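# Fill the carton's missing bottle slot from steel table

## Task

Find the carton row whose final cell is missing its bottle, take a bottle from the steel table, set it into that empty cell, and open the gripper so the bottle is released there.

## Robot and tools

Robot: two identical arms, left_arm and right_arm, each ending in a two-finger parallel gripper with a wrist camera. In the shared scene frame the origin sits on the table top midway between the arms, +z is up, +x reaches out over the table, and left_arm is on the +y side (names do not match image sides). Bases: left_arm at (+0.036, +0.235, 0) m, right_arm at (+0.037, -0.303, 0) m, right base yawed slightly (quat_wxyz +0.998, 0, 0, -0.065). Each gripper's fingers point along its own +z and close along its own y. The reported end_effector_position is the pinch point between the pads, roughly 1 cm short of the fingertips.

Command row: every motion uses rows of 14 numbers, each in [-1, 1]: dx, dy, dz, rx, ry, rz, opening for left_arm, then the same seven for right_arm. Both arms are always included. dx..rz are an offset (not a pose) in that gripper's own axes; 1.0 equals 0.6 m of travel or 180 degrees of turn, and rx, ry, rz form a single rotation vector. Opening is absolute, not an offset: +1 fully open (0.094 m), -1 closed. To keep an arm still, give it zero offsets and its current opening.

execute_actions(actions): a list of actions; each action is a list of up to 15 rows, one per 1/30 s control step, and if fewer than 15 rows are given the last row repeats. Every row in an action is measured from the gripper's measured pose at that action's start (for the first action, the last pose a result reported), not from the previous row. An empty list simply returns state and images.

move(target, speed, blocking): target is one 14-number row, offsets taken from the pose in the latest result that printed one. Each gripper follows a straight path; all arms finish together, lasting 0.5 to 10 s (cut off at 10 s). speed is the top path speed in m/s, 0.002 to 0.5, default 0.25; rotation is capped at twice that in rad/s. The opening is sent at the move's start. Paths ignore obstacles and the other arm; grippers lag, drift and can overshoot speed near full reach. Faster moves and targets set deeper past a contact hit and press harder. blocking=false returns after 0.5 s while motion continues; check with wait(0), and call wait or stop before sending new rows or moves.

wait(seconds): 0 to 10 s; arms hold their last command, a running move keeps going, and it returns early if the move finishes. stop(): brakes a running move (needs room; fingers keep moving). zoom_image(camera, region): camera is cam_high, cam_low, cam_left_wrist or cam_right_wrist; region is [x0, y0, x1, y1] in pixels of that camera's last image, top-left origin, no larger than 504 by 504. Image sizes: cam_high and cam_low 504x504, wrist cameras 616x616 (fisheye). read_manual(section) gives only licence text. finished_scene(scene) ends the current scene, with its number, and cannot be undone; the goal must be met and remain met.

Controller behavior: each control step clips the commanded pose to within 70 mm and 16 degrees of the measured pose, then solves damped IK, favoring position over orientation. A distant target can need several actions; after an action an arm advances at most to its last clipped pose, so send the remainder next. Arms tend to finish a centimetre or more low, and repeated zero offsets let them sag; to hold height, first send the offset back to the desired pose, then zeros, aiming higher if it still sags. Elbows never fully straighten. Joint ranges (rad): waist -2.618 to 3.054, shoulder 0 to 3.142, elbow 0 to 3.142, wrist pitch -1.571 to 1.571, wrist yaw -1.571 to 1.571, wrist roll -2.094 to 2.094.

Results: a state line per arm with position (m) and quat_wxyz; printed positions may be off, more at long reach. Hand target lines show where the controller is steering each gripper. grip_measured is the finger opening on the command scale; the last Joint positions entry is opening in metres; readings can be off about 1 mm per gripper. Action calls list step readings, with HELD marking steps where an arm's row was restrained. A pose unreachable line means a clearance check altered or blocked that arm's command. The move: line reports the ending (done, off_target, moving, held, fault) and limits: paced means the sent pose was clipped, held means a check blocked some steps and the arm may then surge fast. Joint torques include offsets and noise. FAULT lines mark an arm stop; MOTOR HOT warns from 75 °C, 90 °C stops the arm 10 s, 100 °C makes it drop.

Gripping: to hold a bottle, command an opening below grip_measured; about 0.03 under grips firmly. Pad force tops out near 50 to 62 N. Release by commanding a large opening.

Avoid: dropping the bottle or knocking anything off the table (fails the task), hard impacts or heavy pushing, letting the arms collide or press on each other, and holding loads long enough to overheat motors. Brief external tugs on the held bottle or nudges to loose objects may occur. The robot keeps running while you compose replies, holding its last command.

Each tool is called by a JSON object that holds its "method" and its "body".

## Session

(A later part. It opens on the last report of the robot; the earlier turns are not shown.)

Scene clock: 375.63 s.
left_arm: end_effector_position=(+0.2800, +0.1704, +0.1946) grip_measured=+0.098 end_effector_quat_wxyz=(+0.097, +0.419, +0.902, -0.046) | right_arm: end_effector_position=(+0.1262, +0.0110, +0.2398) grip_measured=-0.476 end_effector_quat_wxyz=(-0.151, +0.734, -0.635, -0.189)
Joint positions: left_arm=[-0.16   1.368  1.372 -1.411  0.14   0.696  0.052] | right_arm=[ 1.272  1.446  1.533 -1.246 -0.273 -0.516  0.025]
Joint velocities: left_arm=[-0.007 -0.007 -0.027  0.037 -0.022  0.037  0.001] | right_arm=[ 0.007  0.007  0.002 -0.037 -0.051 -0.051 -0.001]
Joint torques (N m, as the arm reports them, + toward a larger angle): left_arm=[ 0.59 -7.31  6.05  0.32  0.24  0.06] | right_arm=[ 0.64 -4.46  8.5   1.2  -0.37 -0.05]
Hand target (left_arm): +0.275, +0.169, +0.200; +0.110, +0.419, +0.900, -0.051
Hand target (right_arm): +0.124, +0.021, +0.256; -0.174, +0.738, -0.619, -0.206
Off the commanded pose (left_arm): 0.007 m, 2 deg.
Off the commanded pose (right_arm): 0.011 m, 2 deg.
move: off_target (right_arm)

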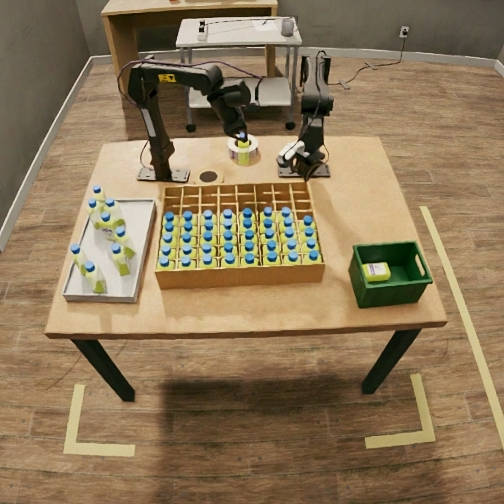

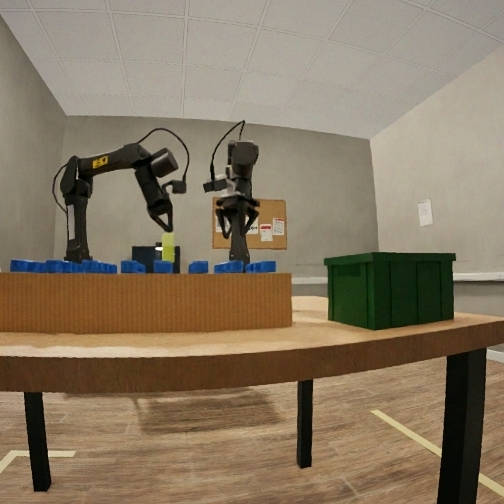

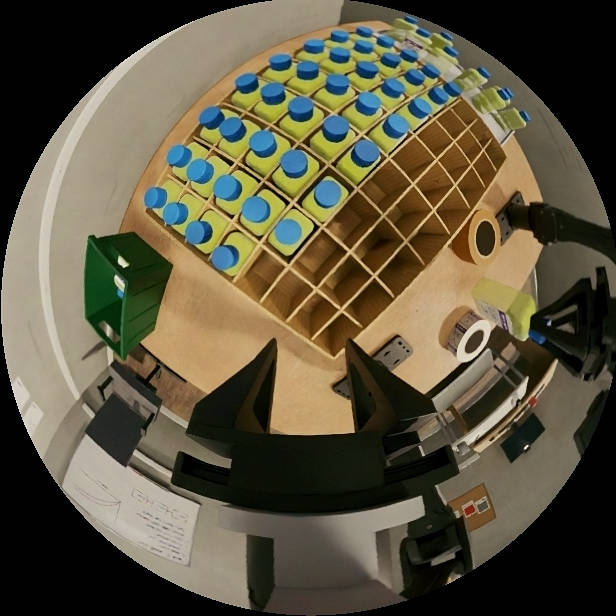

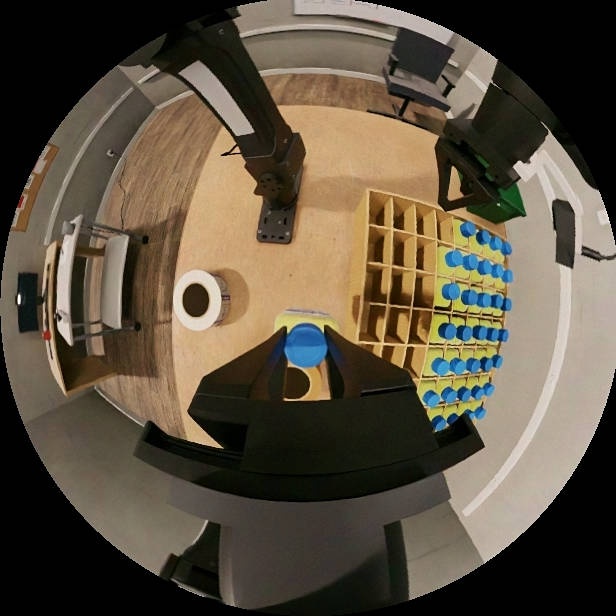

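{"method": "move", "body": {"target": [0.008,0,-0.008,0,0,0,0.1,0.095,-0.004,0.180,0,0,0,-0.5], "speed": 0.12}}

Scene clock: 392.43 s.
left_arm: end_effector_position=(+0.2761, +0.1724, +0.1940) grip_measured=+0.098 end_effector_quat_wxyz=(+0.089, +0.421, +0.901, -0.048) | right_arm: end_effector_position=(+0.1268, +0.0083, +0.1133) grip_measured=-0.476 end_effector_quat_wxyz=(-0.138, +0.735, -0.639, -0.180)
Joint positions: left_arm=[-0.154  1.368  1.372 -1.429  0.14   0.707  0.052] | right_arm=[ 1.272  1.427  1.022 -0.787 -0.263 -0.519  0.025]
Joint velocities: left_arm=[-0.017  0.002 -0.002  0.007 -0.037  0.022  0.   ] | right_arm=[ 0.002 -0.002 -0.017  0.095 -0.037 -0.037  0.   ]
Joint torques (N m, as the arm reports them, + toward a larger angle): left_arm=[ 0.85 -5.61  7.29  0.31  0.07  0.08] | right_arm=[ 0.26 -6.07  5.    1.21 -0.26  0.07]
Hand target (left_arm): +0.276, +0.175, +0.198; +0.097, +0.419, +0.902, -0.046
Hand target (right_arm): +0.126, +0.011, +0.118; -0.151, +0.734, -0.635, -0.189
Off the commanded pose (left_arm): 0.005 m, 1 deg.
Off the commanded pose (right_arm): 0.005 m, 2 deg.
move: done

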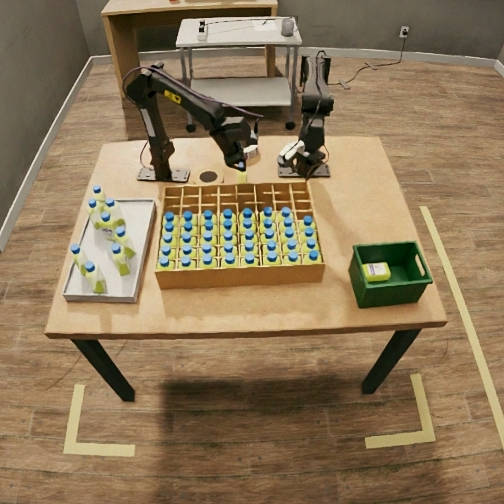

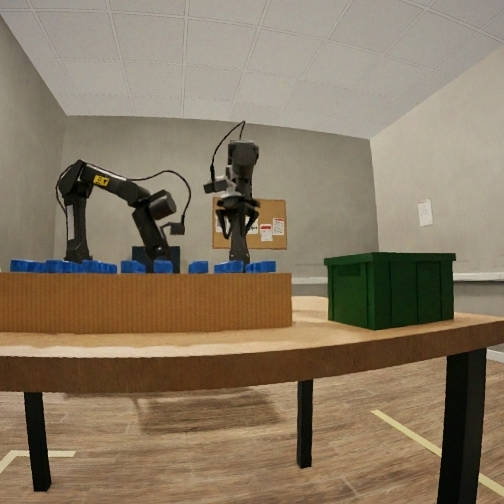

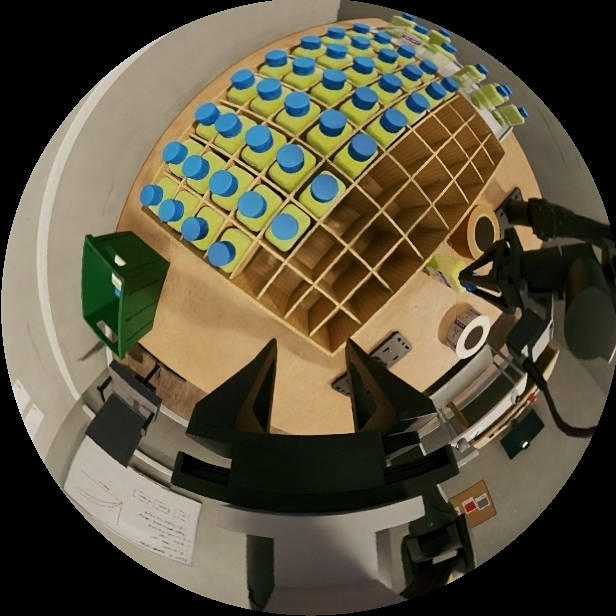

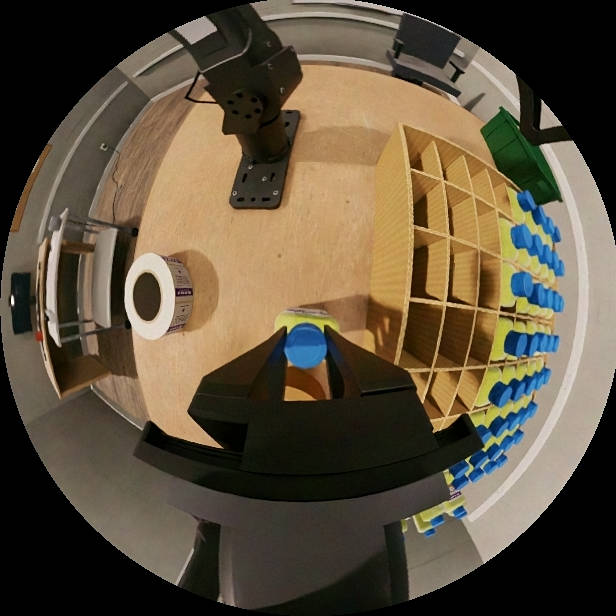

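{"method": "move", "body": {"target": [0,0,-0.006,0,0,0,0.1,0.005,0,0.0105,0,-0.015,0,-0.5], "speed": 0.02}}

Scene clock: 399.77 s.
left_arm: end_effector_position=(+0.2731, +0.1729, +0.1936) grip_measured=+0.098 end_effector_quat_wxyz=(+0.083, +0.421, +0.902, -0.049) | right_arm: end_effector_position=(+0.1267, +0.0097, +0.1090) grip_measured=-0.476 end_effector_quat_wxyz=(-0.148, +0.733, -0.636, -0.190)
Joint positions: left_arm=[-0.154  1.368  1.372 -1.441  0.14   0.707  0.052] | right_arm=[ 1.265  1.414  0.981 -0.733 -0.279 -0.519  0.025]
Joint velocities: left_arm=[-0.007 -0.012  0.002 -0.022  0.051 -0.022  0.   ] | right_arm=[ 0.007  0.007  0.007 -0.051  0.037 -0.037 -0.001]
Joint torques (N m, as the arm reports them, + toward a larger angle): left_arm=[ 0.17 -4.55  8.05  0.29  0.05  0.04] | right_arm=[-0.66 -5.4   3.93  1.29 -0.3  -0.01]
Hand target (left_arm): +0.276, +0.173, +0.197; +0.089, +0.421, +0.901, -0.048
Hand target (right_arm): +0.126, +0.008, +0.106; -0.153, +0.731, -0.635, -0.197
Off the commanded pose (left_arm): 0.005 m, 1 deg.
Off the commanded pose (right_arm): 0.003 m, 1 deg.
move: done

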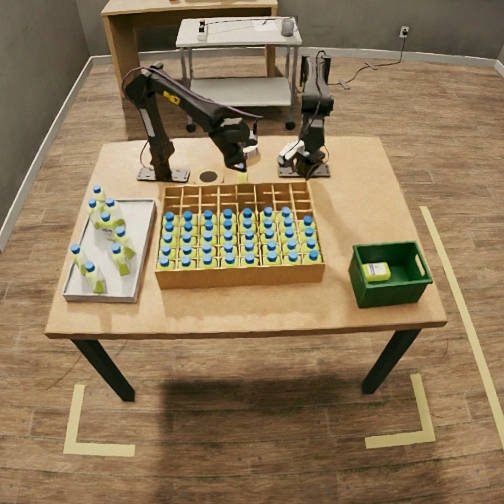

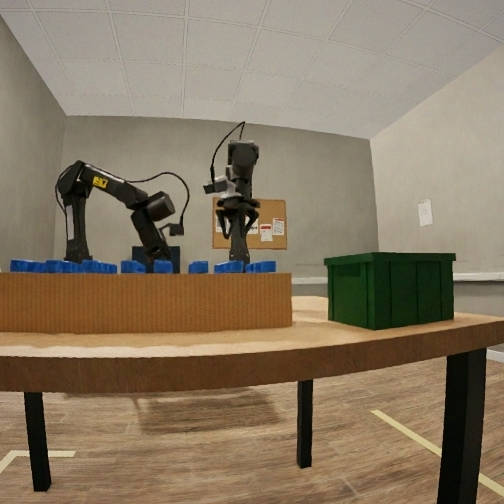

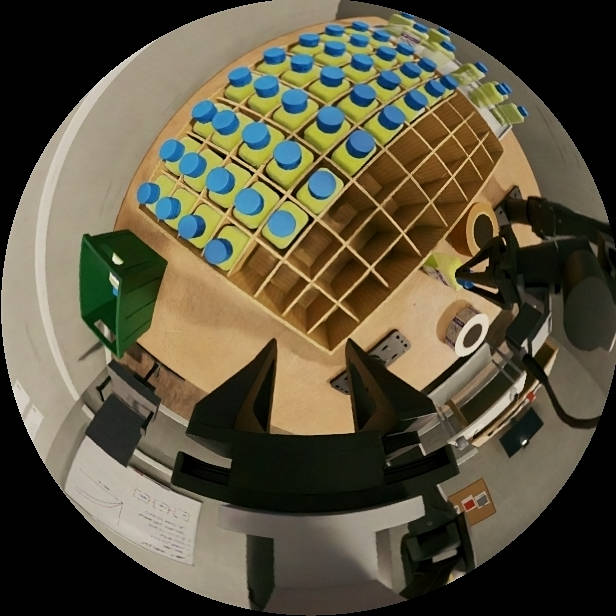

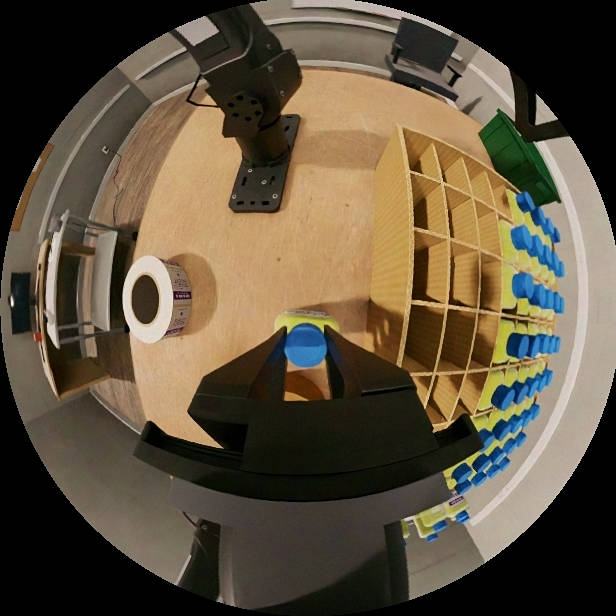

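{"method": "execute_actions", "body": {"actions": [[[-0.005,0,-0.006,0,-0.004,0,0.1,0,0,0,0,0,0,-0.46],[-0.005,0,-0.006,0,-0.004,0,0.1,0,0,0,0,0,0,-0.44],[-0.005,0,-0.006,0,-0.004,0,0.1,0,0,0,0,0,0,-0.41],[-0.005,0,-0.006,0,-0.004,0,0.1,0,0,0,0,0,0,-0.37],[-0.005,0,-0.006,0,-0.004,0,0.1,0,0,0,0,0,0,-0.3],[-0.005,0,-0.006,0,-0.004,0,0.1,0,0,0,0,0,0,-0.2],[-0.005,0,-0.006,0,-0.004,0,0.1,0,0,0,0,0,0,-0.1],[-0.005,0,-0.006,0,-0.004,0,0.1,0,0,0,0,0,0,0.0]]]}}

{"method": "move", "body": {"target": [0,0,0,0,0,0,0.1,0,0,-0.1,0,0,0,0.0], "speed": 0.15}}

Scene clock: 419.37 s.
left_arm: end_effector_position=(+0.2726, +0.1730, +0.1935) grip_measured=+0.098 end_effector_quat_wxyz=(+0.082, +0.421, +0.902, -0.050) | right_arm: end_effector_position=(+0.1269, +0.0102, +0.1092) grip_measured=-0.002 end_effector_quat_wxyz=(-0.149, +0.733, -0.636, -0.191)
Joint positions: left_arm=[-0.154  1.368  1.372 -1.444  0.14   0.707  0.052] | right_arm=[ 1.265  1.414  0.981 -0.731 -0.279 -0.519  0.047]
Joint velocities: left_arm=[-0.012 -0.002  0.012 -0.037 -0.007  0.007 -0.   ] | right_arm=[ 0.002 -0.012 -0.022 -0.022 -0.022 -0.007 -0.   ]
Joint torques (N m, as the arm reports them, + toward a larger angle): left_arm=[-0.01 -4.56  8.05  0.28  0.14  0.  ] | right_arm=[ 0.04 -4.3   5.83  1.02 -0.15  0.01]
Hand target (left_arm): +0.275, +0.171, +0.198; +0.089, +0.421, +0.901, -0.052
Hand target (right_arm): +0.127, +0.010, +0.109; -0.149, +0.733, -0.636, -0.190
Off the commanded pose (left_arm): 0.005 m, 1 deg.
Off the commanded pose (right_arm): 0.001 m, 0 deg.
Step readings (end_effector_position):
0: left_arm (+0.2730, +0.1729, +0.1936) | right_arm (+0.1268, +0.0098, +0.1090)
1: left_arm (+0.2730, +0.1729, +0.1936) | right_arm (+0.1268, +0.0097, +0.1090)
2: left_arm (+0.2729, +0.1729, +0.1935) | right_arm (+0.1268, +0.0097, +0.1090)
4: left_arm (+0.2728, +0.1729, +0.1935) | right_arm (+0.1267, +0.0104, +0.1094)
8: left_arm (+0.2727, +0.1730, +0.1935) | right_arm (+0.1267, +0.0102, +0.1093)
15: end_effector_position above

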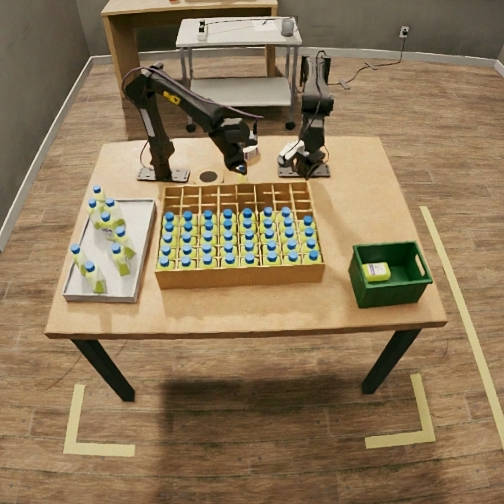

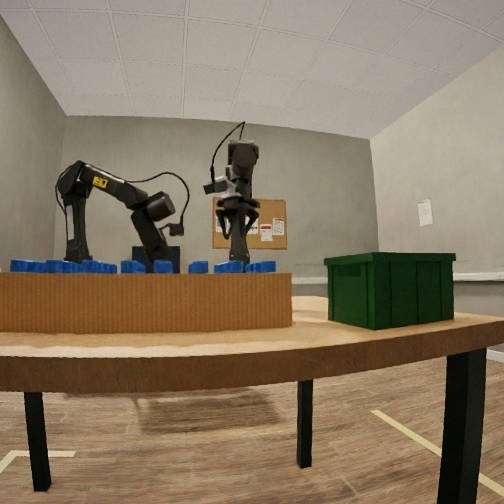

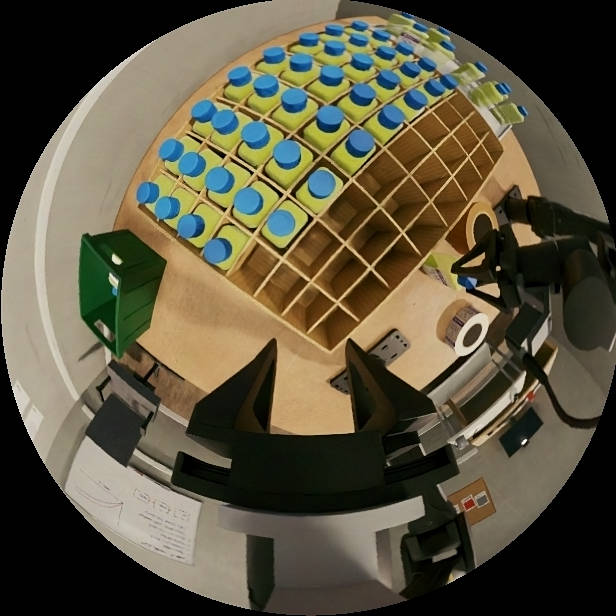

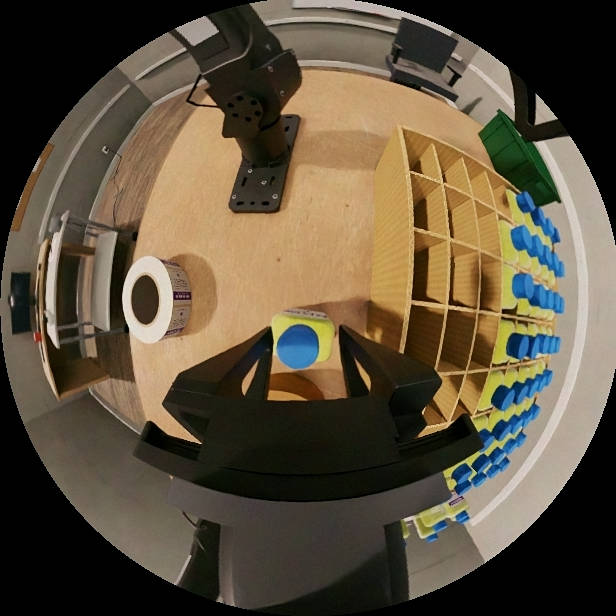

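Scene clock: 420.43 s.
left_arm: end_effector_position=(+0.2726, +0.1730, +0.1935) grip_measured=+0.098 end_effector_quat_wxyz=(+0.082, +0.421, +0.902, -0.050) | right_arm: end_effector_position=(+0.1308, -0.0209, +0.1478) grip_measured=-0.002 end_effector_quat_wxyz=(-0.134, +0.734, -0.641, -0.181)
Joint positions: left_arm=[-0.154  1.368  1.372 -1.444  0.14   0.707  0.052] | right_arm=[ 1.202  1.33   1.086 -0.973 -0.291 -0.582  0.047]
Joint velocities: left_arm=[-0.017 -0.017 -0.007  0.007 -0.022 -0.037 -0.001] | right_arm=[ 0.002 -0.007 -0.002 -0.095  0.051 -0.066 -0.   ]
Joint torques (N m, as the arm reports them, + toward a larger angle): left_arm=[ 0.01 -4.65  6.7   0.31  0.06  0.02] | right_arm=[-0.74 -4.92  7.98  0.83 -0.35 -0.07]
Hand target (left_arm): +0.273, +0.173, +0.193; +0.082, +0.421, +0.902, -0.050
Hand target (right_arm): +0.133, -0.018, +0.162; -0.150, +0.733, -0.636, -0.190
Off the commanded pose (left_arm): 0.000 m, 0 deg.
Off the commanded pose (right_arm): 0.015 m, 2 deg.
move: off_target (right_arm)

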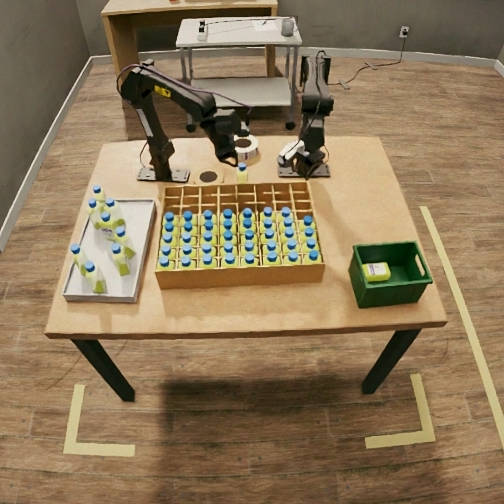

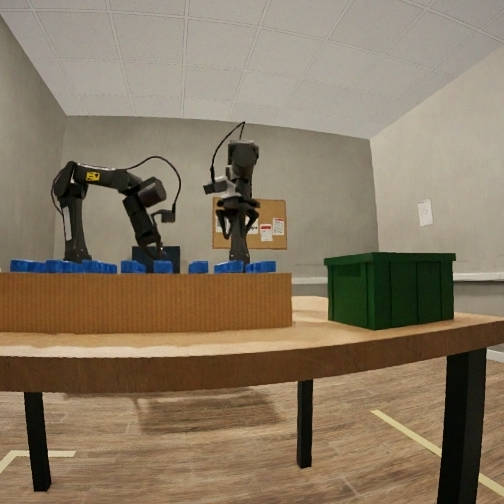

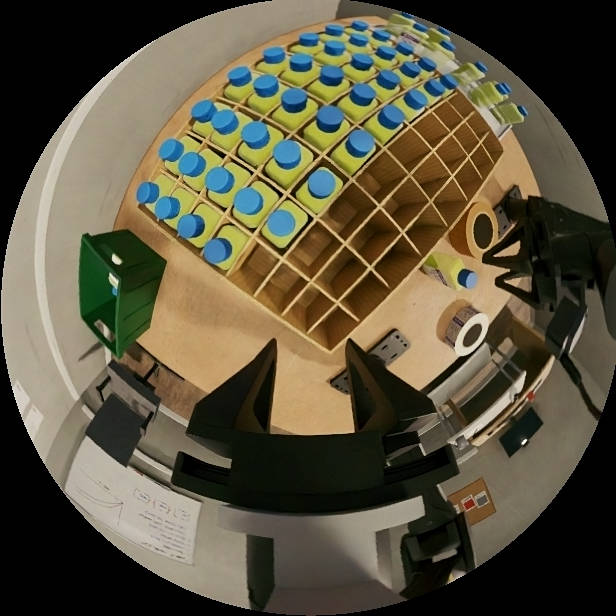

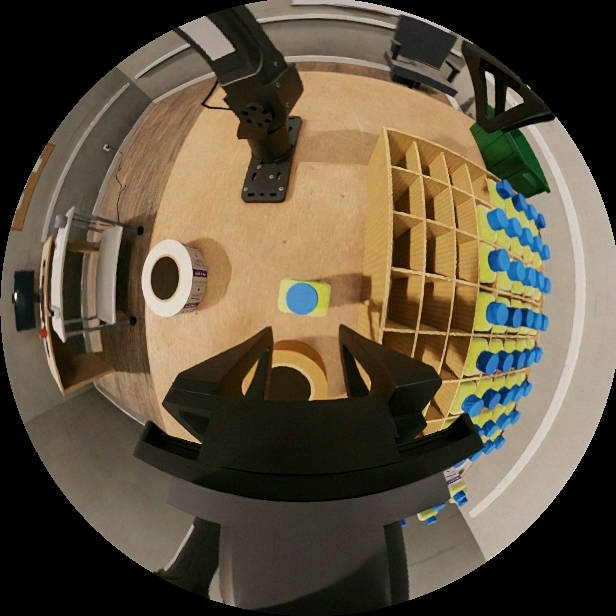

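{"method": "move", "body": {"target": [-0.040,-0.370,0.073,0.0367,-0.0144,0.196,0.1,0.184,-0.274,-0.249,0.0783,-0.1893,0.0674,0.0], "speed": 0.2}}

Scene clock: 456.67 s.
left_arm: end_effector_position=(+0.1183, +0.0114, +0.1628) grip_measured=+0.098 end_effector_quat_wxyz=(+0.086, +0.676, +0.727, -0.088) | right_arm: end_effector_position=(+0.3172, -0.1619, +0.2155) grip_measured=-0.002 end_effector_quat_wxyz=(-0.367, +0.563, -0.674, -0.305)
Joint positions: left_arm=[-1.147  1.23   1.135 -1.247  0.095  0.338  0.052] | right_arm=[ 0.102  1.439  1.201 -1.1   -0.978 -1.296  0.047]
Joint velocities: left_arm=[-0.012 -0.012 -0.012  0.007  0.022 -0.037  0.   ] | right_arm=[ 0.012  0.012 -0.012 -0.051 -0.037 -0.11  -0.001]
Joint torques (N m, as the arm reports them, + toward a larger angle): left_arm=[-0.75 -1.8   6.43  0.67 -0.04 -0.04] | right_arm=[-0.35 -3.63  8.08  0.56 -0.76 -0.07]
Hand target (left_arm): +0.119, +0.008, +0.156; +0.081, +0.678, +0.726, -0.083
Hand target (right_arm): +0.321, -0.161, +0.226; +0.378, -0.563, +0.666, +0.309
Off the commanded pose (left_arm): 0.007 m, 1 deg.
Off the commanded pose (right_arm): 0.013 m, 3 deg.
move: off_target (right_arm)

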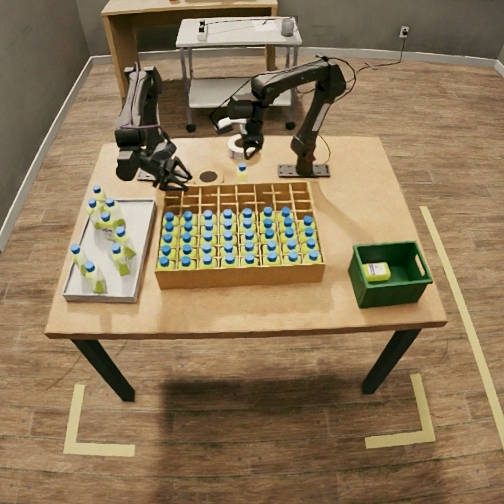

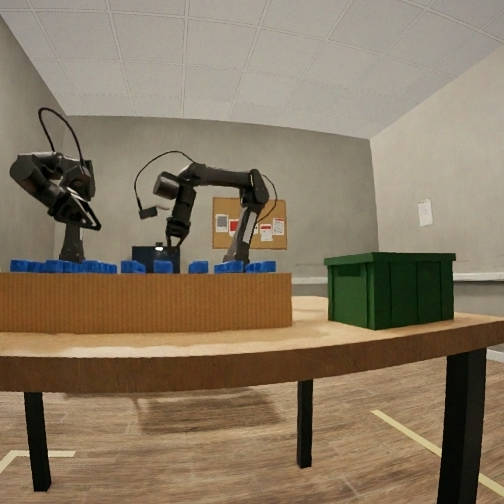

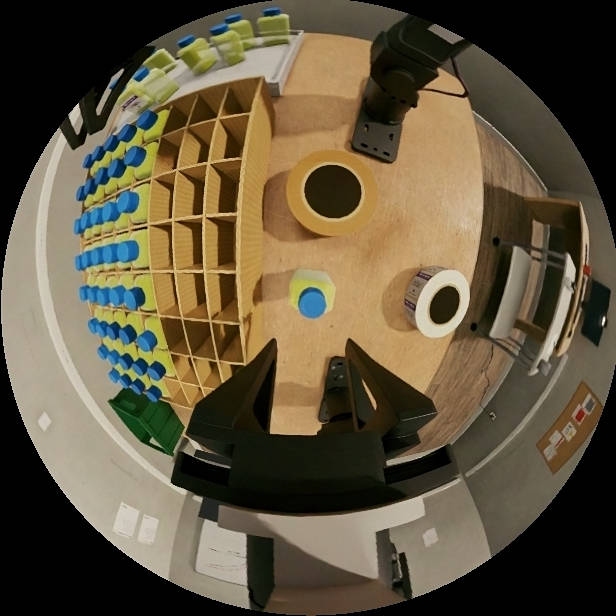

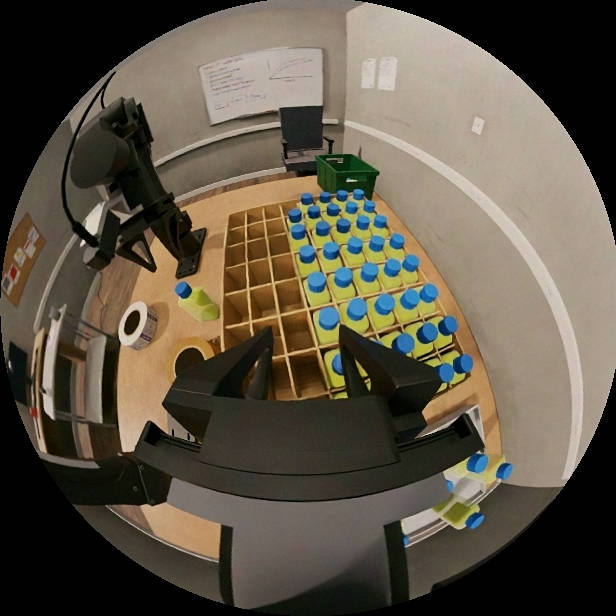

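{"method": "zoom_image", "body": {"camera": "cam_left_wrist", "region": [240, 240, 380, 370]}}

{"method": "zoom_image", "body": {"camera": "cam_high", "region": [205, 110, 285, 195]}}

Region (240, 240, 380, 370) of cam_left_wrist's 616x616 image, scaled by 3.600, with more detail than that image has; it fills the top 468 rows of this view, and the rest is white.

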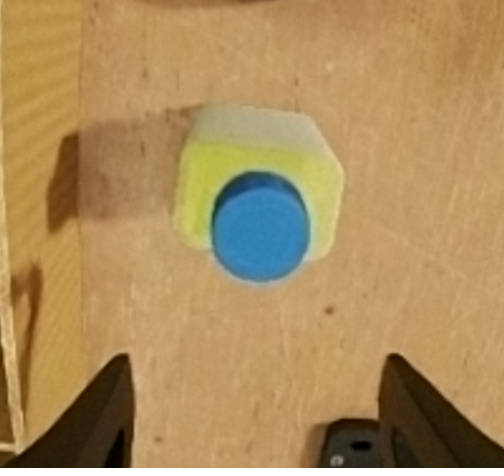

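Region (205, 110, 285, 195) of cam_high's 504x504 image, scaled by 5.929, with more detail than that image has; it fills the left 474 columns of this view, and the rest is white.

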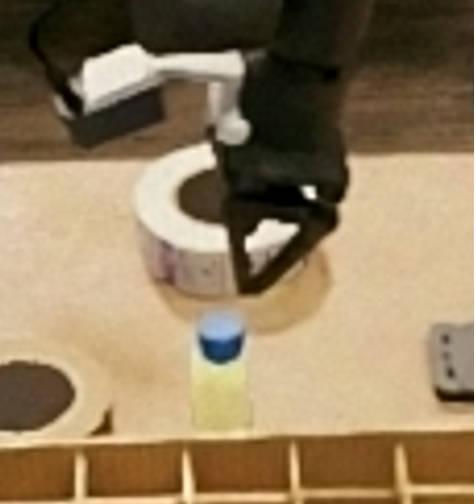

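{"method": "move", "body": {"target": [-0.015,-0.002,0.052,0.0068,0,0.027,0.1,-0.012,0,-0.008,0,-0.01,0,0.0], "speed": 0.08}}

{"method": "zoom_image", "body": {"camera": "cam_left_wrist", "region": [240, 260, 380, 390]}}

{"method": "zoom_image", "body": {"camera": "cam_right_wrist", "region": [110, 220, 240, 340]}}

Scene clock: 481.50 s.
left_arm: end_effector_position=(+0.1229, +0.0007, +0.1378) grip_measured=+0.098 end_effector_quat_wxyz=(+0.085, +0.700, +0.704, -0.084) | right_arm: end_effector_position=(+0.3165, -0.1609, +0.2167) grip_measured=-0.002 end_effector_quat_wxyz=(-0.369, +0.563, -0.672, -0.309)
Joint positions: left_arm=[-1.147  1.275  1.067 -1.143  0.096  0.405  0.052] | right_arm=[ 0.102  1.439  1.201 -1.103 -0.987 -1.298  0.047]
Joint velocities: left_arm=[ 0.012 -0.012 -0.002 -0.007 -0.037  0.007 -0.   ] | right_arm=[ 0.002 -0.002  0.007  0.022 -0.081 -0.022 -0.001]
Joint torques (N m, as the arm reports them, + toward a larger angle): left_arm=[-1.08 -3.28  6.61  0.6   0.19  0.11] | right_arm=[-0.95 -4.56  6.57  0.56 -0.79 -0.03]
Hand target (left_arm): +0.118, -0.004, +0.135; +0.083, +0.707, +0.696, -0.092
Hand target (right_arm): +0.317, -0.162, +0.224; +0.378, -0.558, +0.669, +0.313
Off the commanded pose (left_arm): 0.008 m, 2 deg.
Off the commanded pose (right_arm): 0.008 m, 1 deg.
move: done

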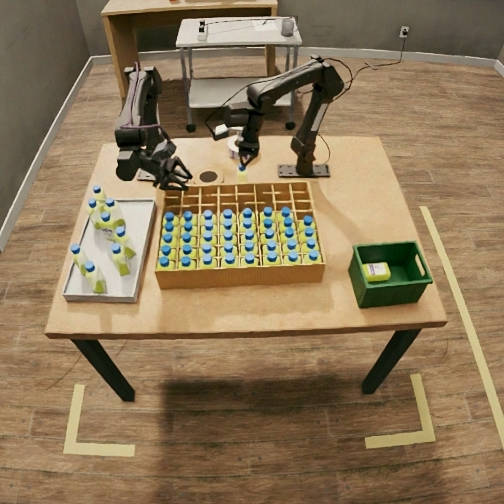

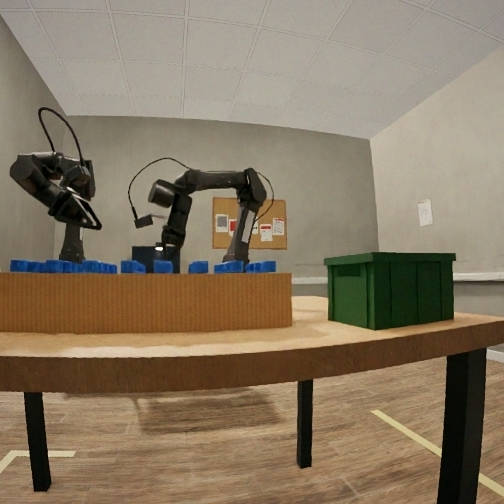

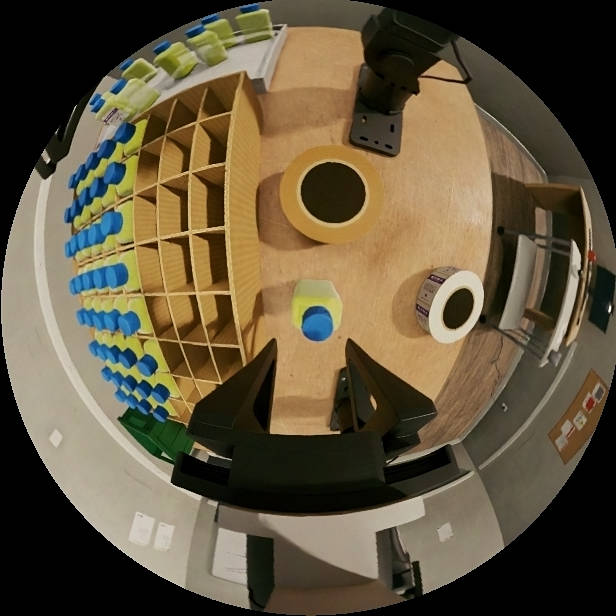

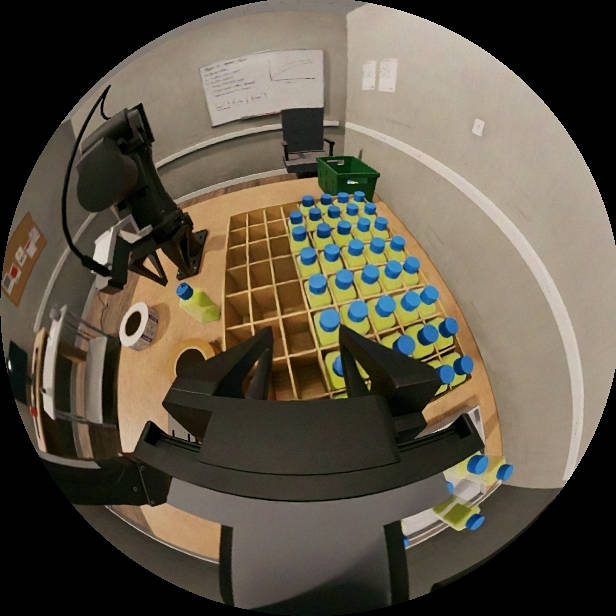

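Region (240, 260, 380, 390) of cam_left_wrist's 616x616 image, scaled by 3.600, with more detail than that image has; it fills the top 468 rows of this view, and the rest is white.

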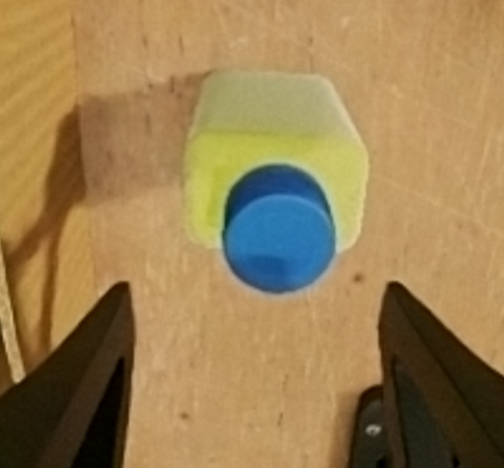

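Region (110, 220, 240, 340) of cam_right_wrist's 616x616 image, scaled by 3.877, with more detail than that image has; it fills the top 465 rows of this view, and the rest is white.

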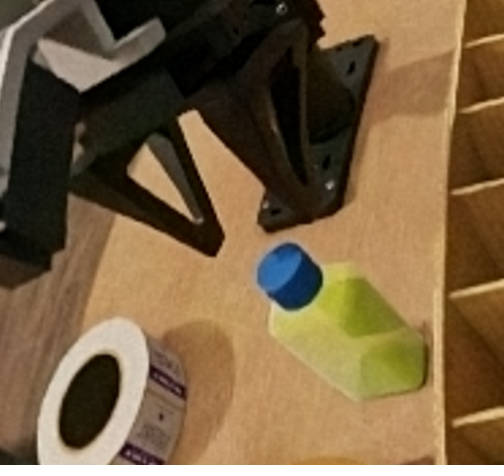

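{"method": "move", "body": {"target": [-0.008,-0.015,0.036,0.004,0,0.016,0.1,-0.01,0,-0.006,0,-0.006,0,0.0], "speed": 0.05}}

{"method": "zoom_image", "body": {"camera": "cam_left_wrist", "region": [240, 270, 380, 400]}}

{"method": "zoom_image", "body": {"camera": "cam_right_wrist", "region": [120, 230, 240, 340]}}

Scene clock: 504.10 s.
left_arm: end_effector_position=(+0.1159, -0.0051, +0.1213) grip_measured=+0.098 end_effector_quat_wxyz=(+0.083, +0.713, +0.691, -0.085) | right_arm: end_effector_position=(+0.3165, -0.1612, +0.2163) grip_measured=-0.002 end_effector_quat_wxyz=(-0.369, +0.563, -0.673, -0.308)
Joint positions: left_arm=[-1.181  1.289  1.013 -1.076  0.096  0.406  0.052] | right_arm=[ 0.102  1.439  1.201 -1.103 -0.984 -1.298  0.047]
Joint velocities: left_arm=[ 0.007 -0.007 -0.002 -0.051  0.007 -0.066 -0.001] | right_arm=[-0.002  0.007  0.017 -0.139 -0.037  0.051 -0.   ]
Joint torques (N m, as the arm reports them, + toward a larger angle): left_arm=[-0.82 -3.35  6.6   0.59  0.05  0.08] | right_arm=[-0.48 -4.55  6.65  0.55 -0.76 -0.01]
Hand target (left_arm): +0.114, -0.009, +0.118; +0.082, +0.718, +0.686, -0.086
Hand target (right_arm): +0.316, -0.161, +0.224; +0.376, -0.560, +0.669, +0.314
Off the commanded pose (left_arm): 0.006 m, 1 deg.
Off the commanded pose (right_arm): 0.007 m, 1 deg.
move: done

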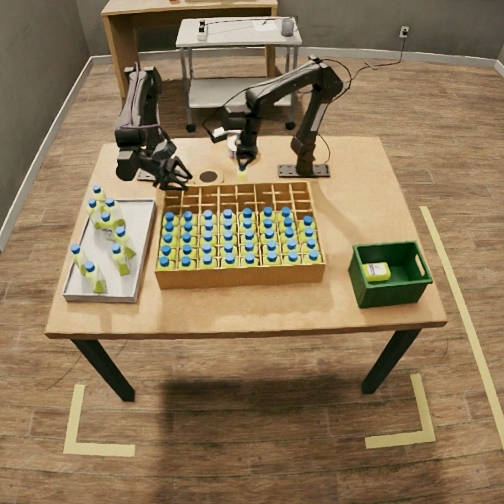

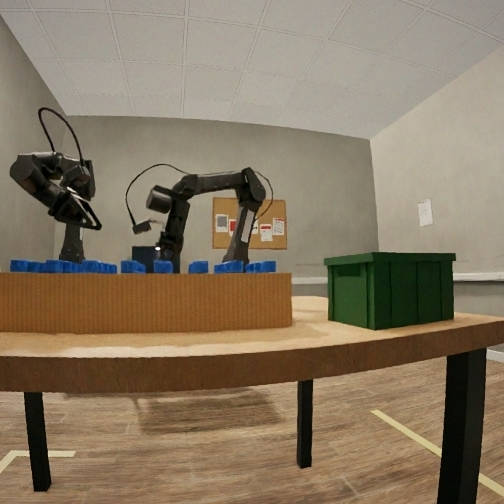

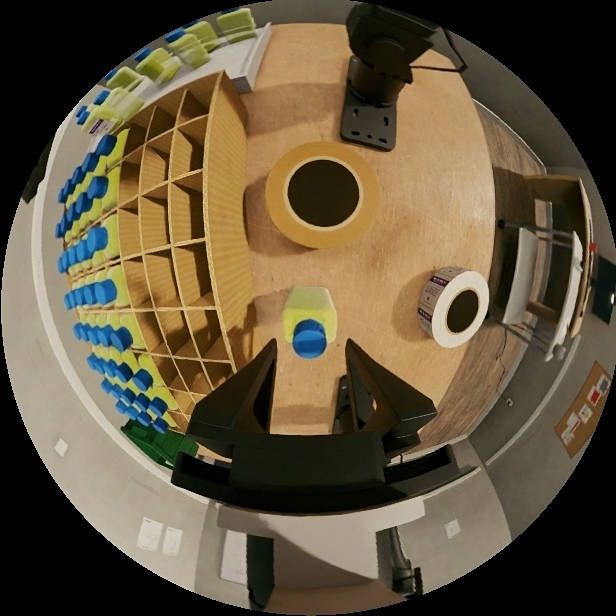

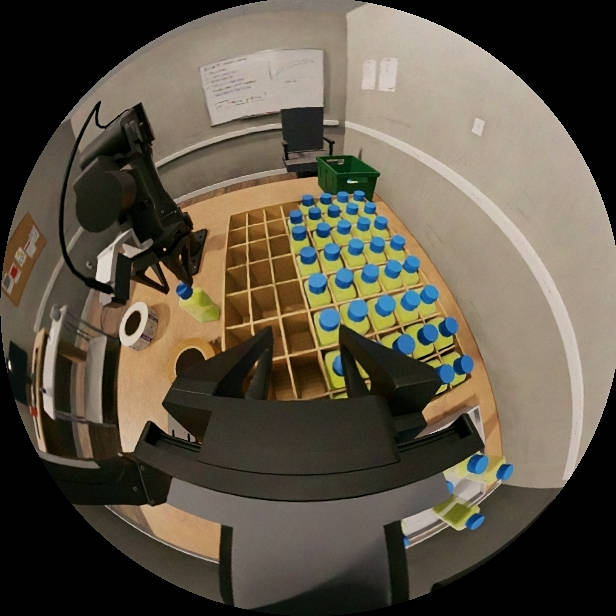

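Region (240, 270, 380, 400) of cam_left_wrist's 616x616 image, scaled by 3.600, with more detail than that image has; it fills the top 468 rows of this view, and the rest is white.

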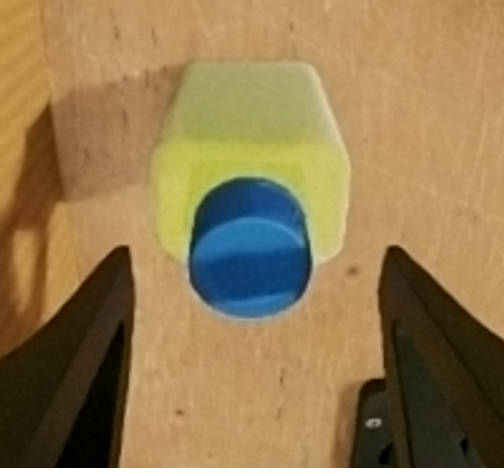

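Region (120, 230, 240, 340) of cam_right_wrist's 616x616 image, scaled by 4.200, with more detail than that image has; it fills the top 462 rows of this view, and the rest is white.

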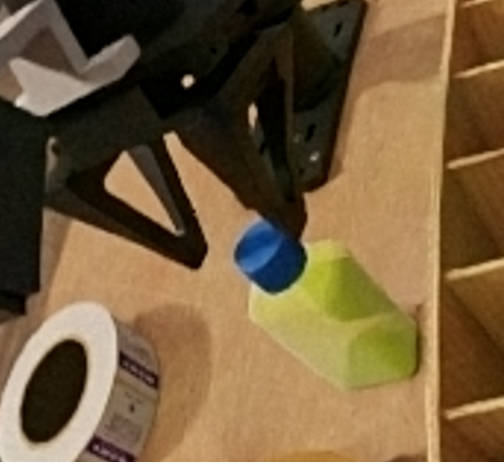

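{"method": "move", "body": {"target": [-0.001,0.002,0.033,0,0,0,-0.1,-0.01,0,-0.006,0,-0.006,0,0.0], "speed": 0.04}}

{"method": "zoom_image", "body": {"camera": "cam_left_wrist", "region": [240, 270, 380, 400]}}

{"method": "zoom_image", "body": {"camera": "cam_right_wrist", "region": [140, 250, 230, 335]}}

Scene clock: 513.40 s.
left_arm: end_effector_position=(+0.1169, -0.0075, +0.1061) grip_measured=-0.098 end_effector_quat_wxyz=(+0.083, +0.713, +0.691, -0.085) | right_arm: end_effector_position=(+0.3166, -0.1615, +0.2159) grip_measured=-0.002 end_effector_quat_wxyz=(-0.368, +0.563, -0.673, -0.307)
Joint positions: left_arm=[-1.181  1.304  0.963 -1.011  0.096  0.406  0.042] | right_arm=[ 0.102  1.439  1.201 -1.103 -0.981 -1.298  0.047]
Joint velocities: left_arm=[ 0.002  0.002 -0.017  0.051 -0.081  0.022  0.   ] | right_arm=[ 0.012 -0.012  0.002  0.037 -0.051 -0.037 -0.   ]
Joint torques (N m, as the arm reports them, + toward a larger angle): left_arm=[-0.24 -3.57  6.52  0.65  0.03 -0.02] | right_arm=[-0.48 -4.54  6.64  0.55 -0.77 -0.01]
Hand target (left_arm): +0.117, -0.010, +0.102; +0.083, +0.713, +0.691, -0.085
Hand target (right_arm): +0.317, -0.161, +0.223; +0.375, -0.560, +0.669, +0.313
Off the commanded pose (left_arm): 0.005 m, 0 deg.
Off the commanded pose (right_arm): 0.007 m, 1 deg.
move: done

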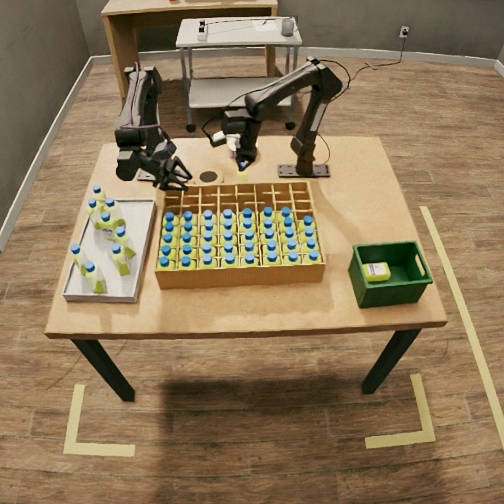

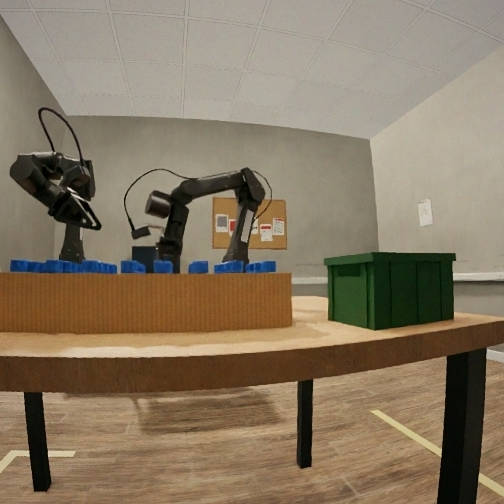

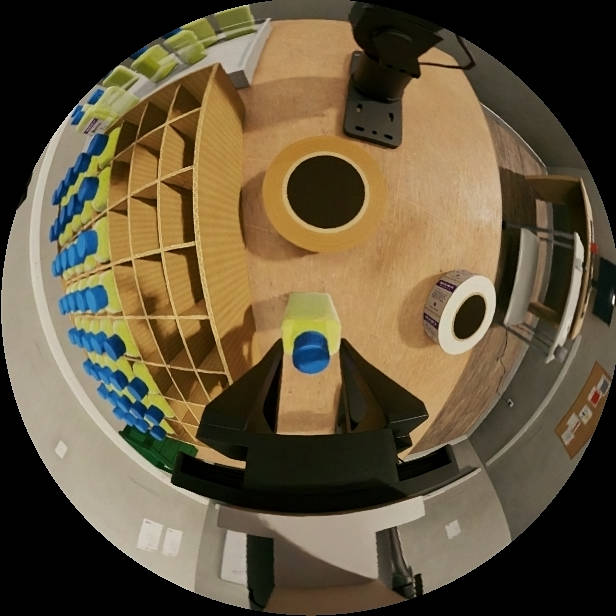

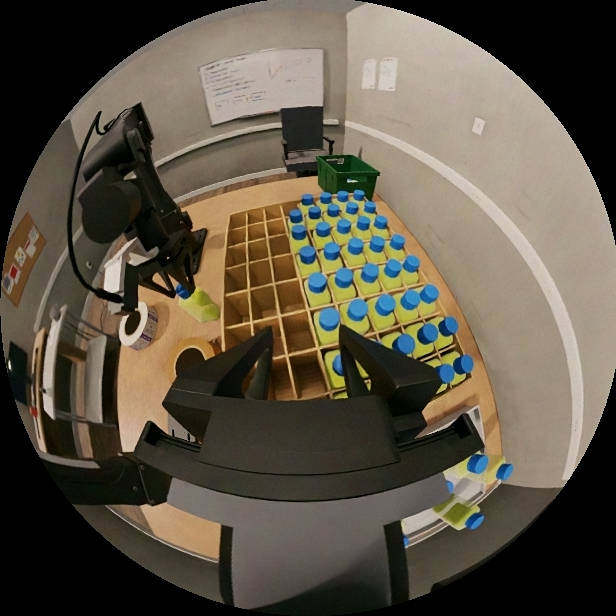

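Region (240, 270, 380, 400) of cam_left_wrist's 616x616 image, scaled by 3.600, with more detail than that image has; it fills the top 468 rows of this view, and the rest is white.

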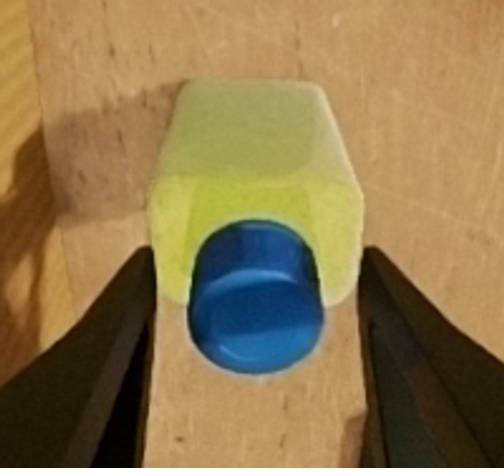

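Region (140, 250, 230, 335) of cam_right_wrist's 616x616 image, scaled by 5.600, with more detail than that image has.

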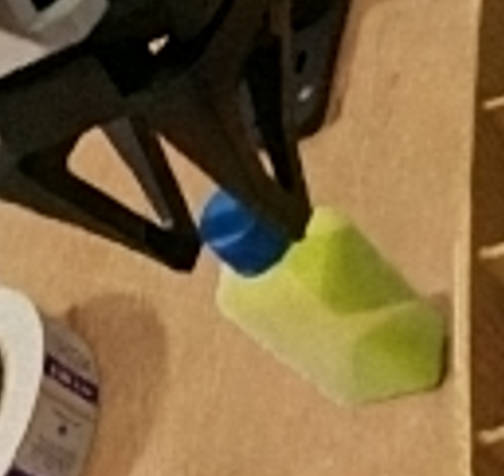

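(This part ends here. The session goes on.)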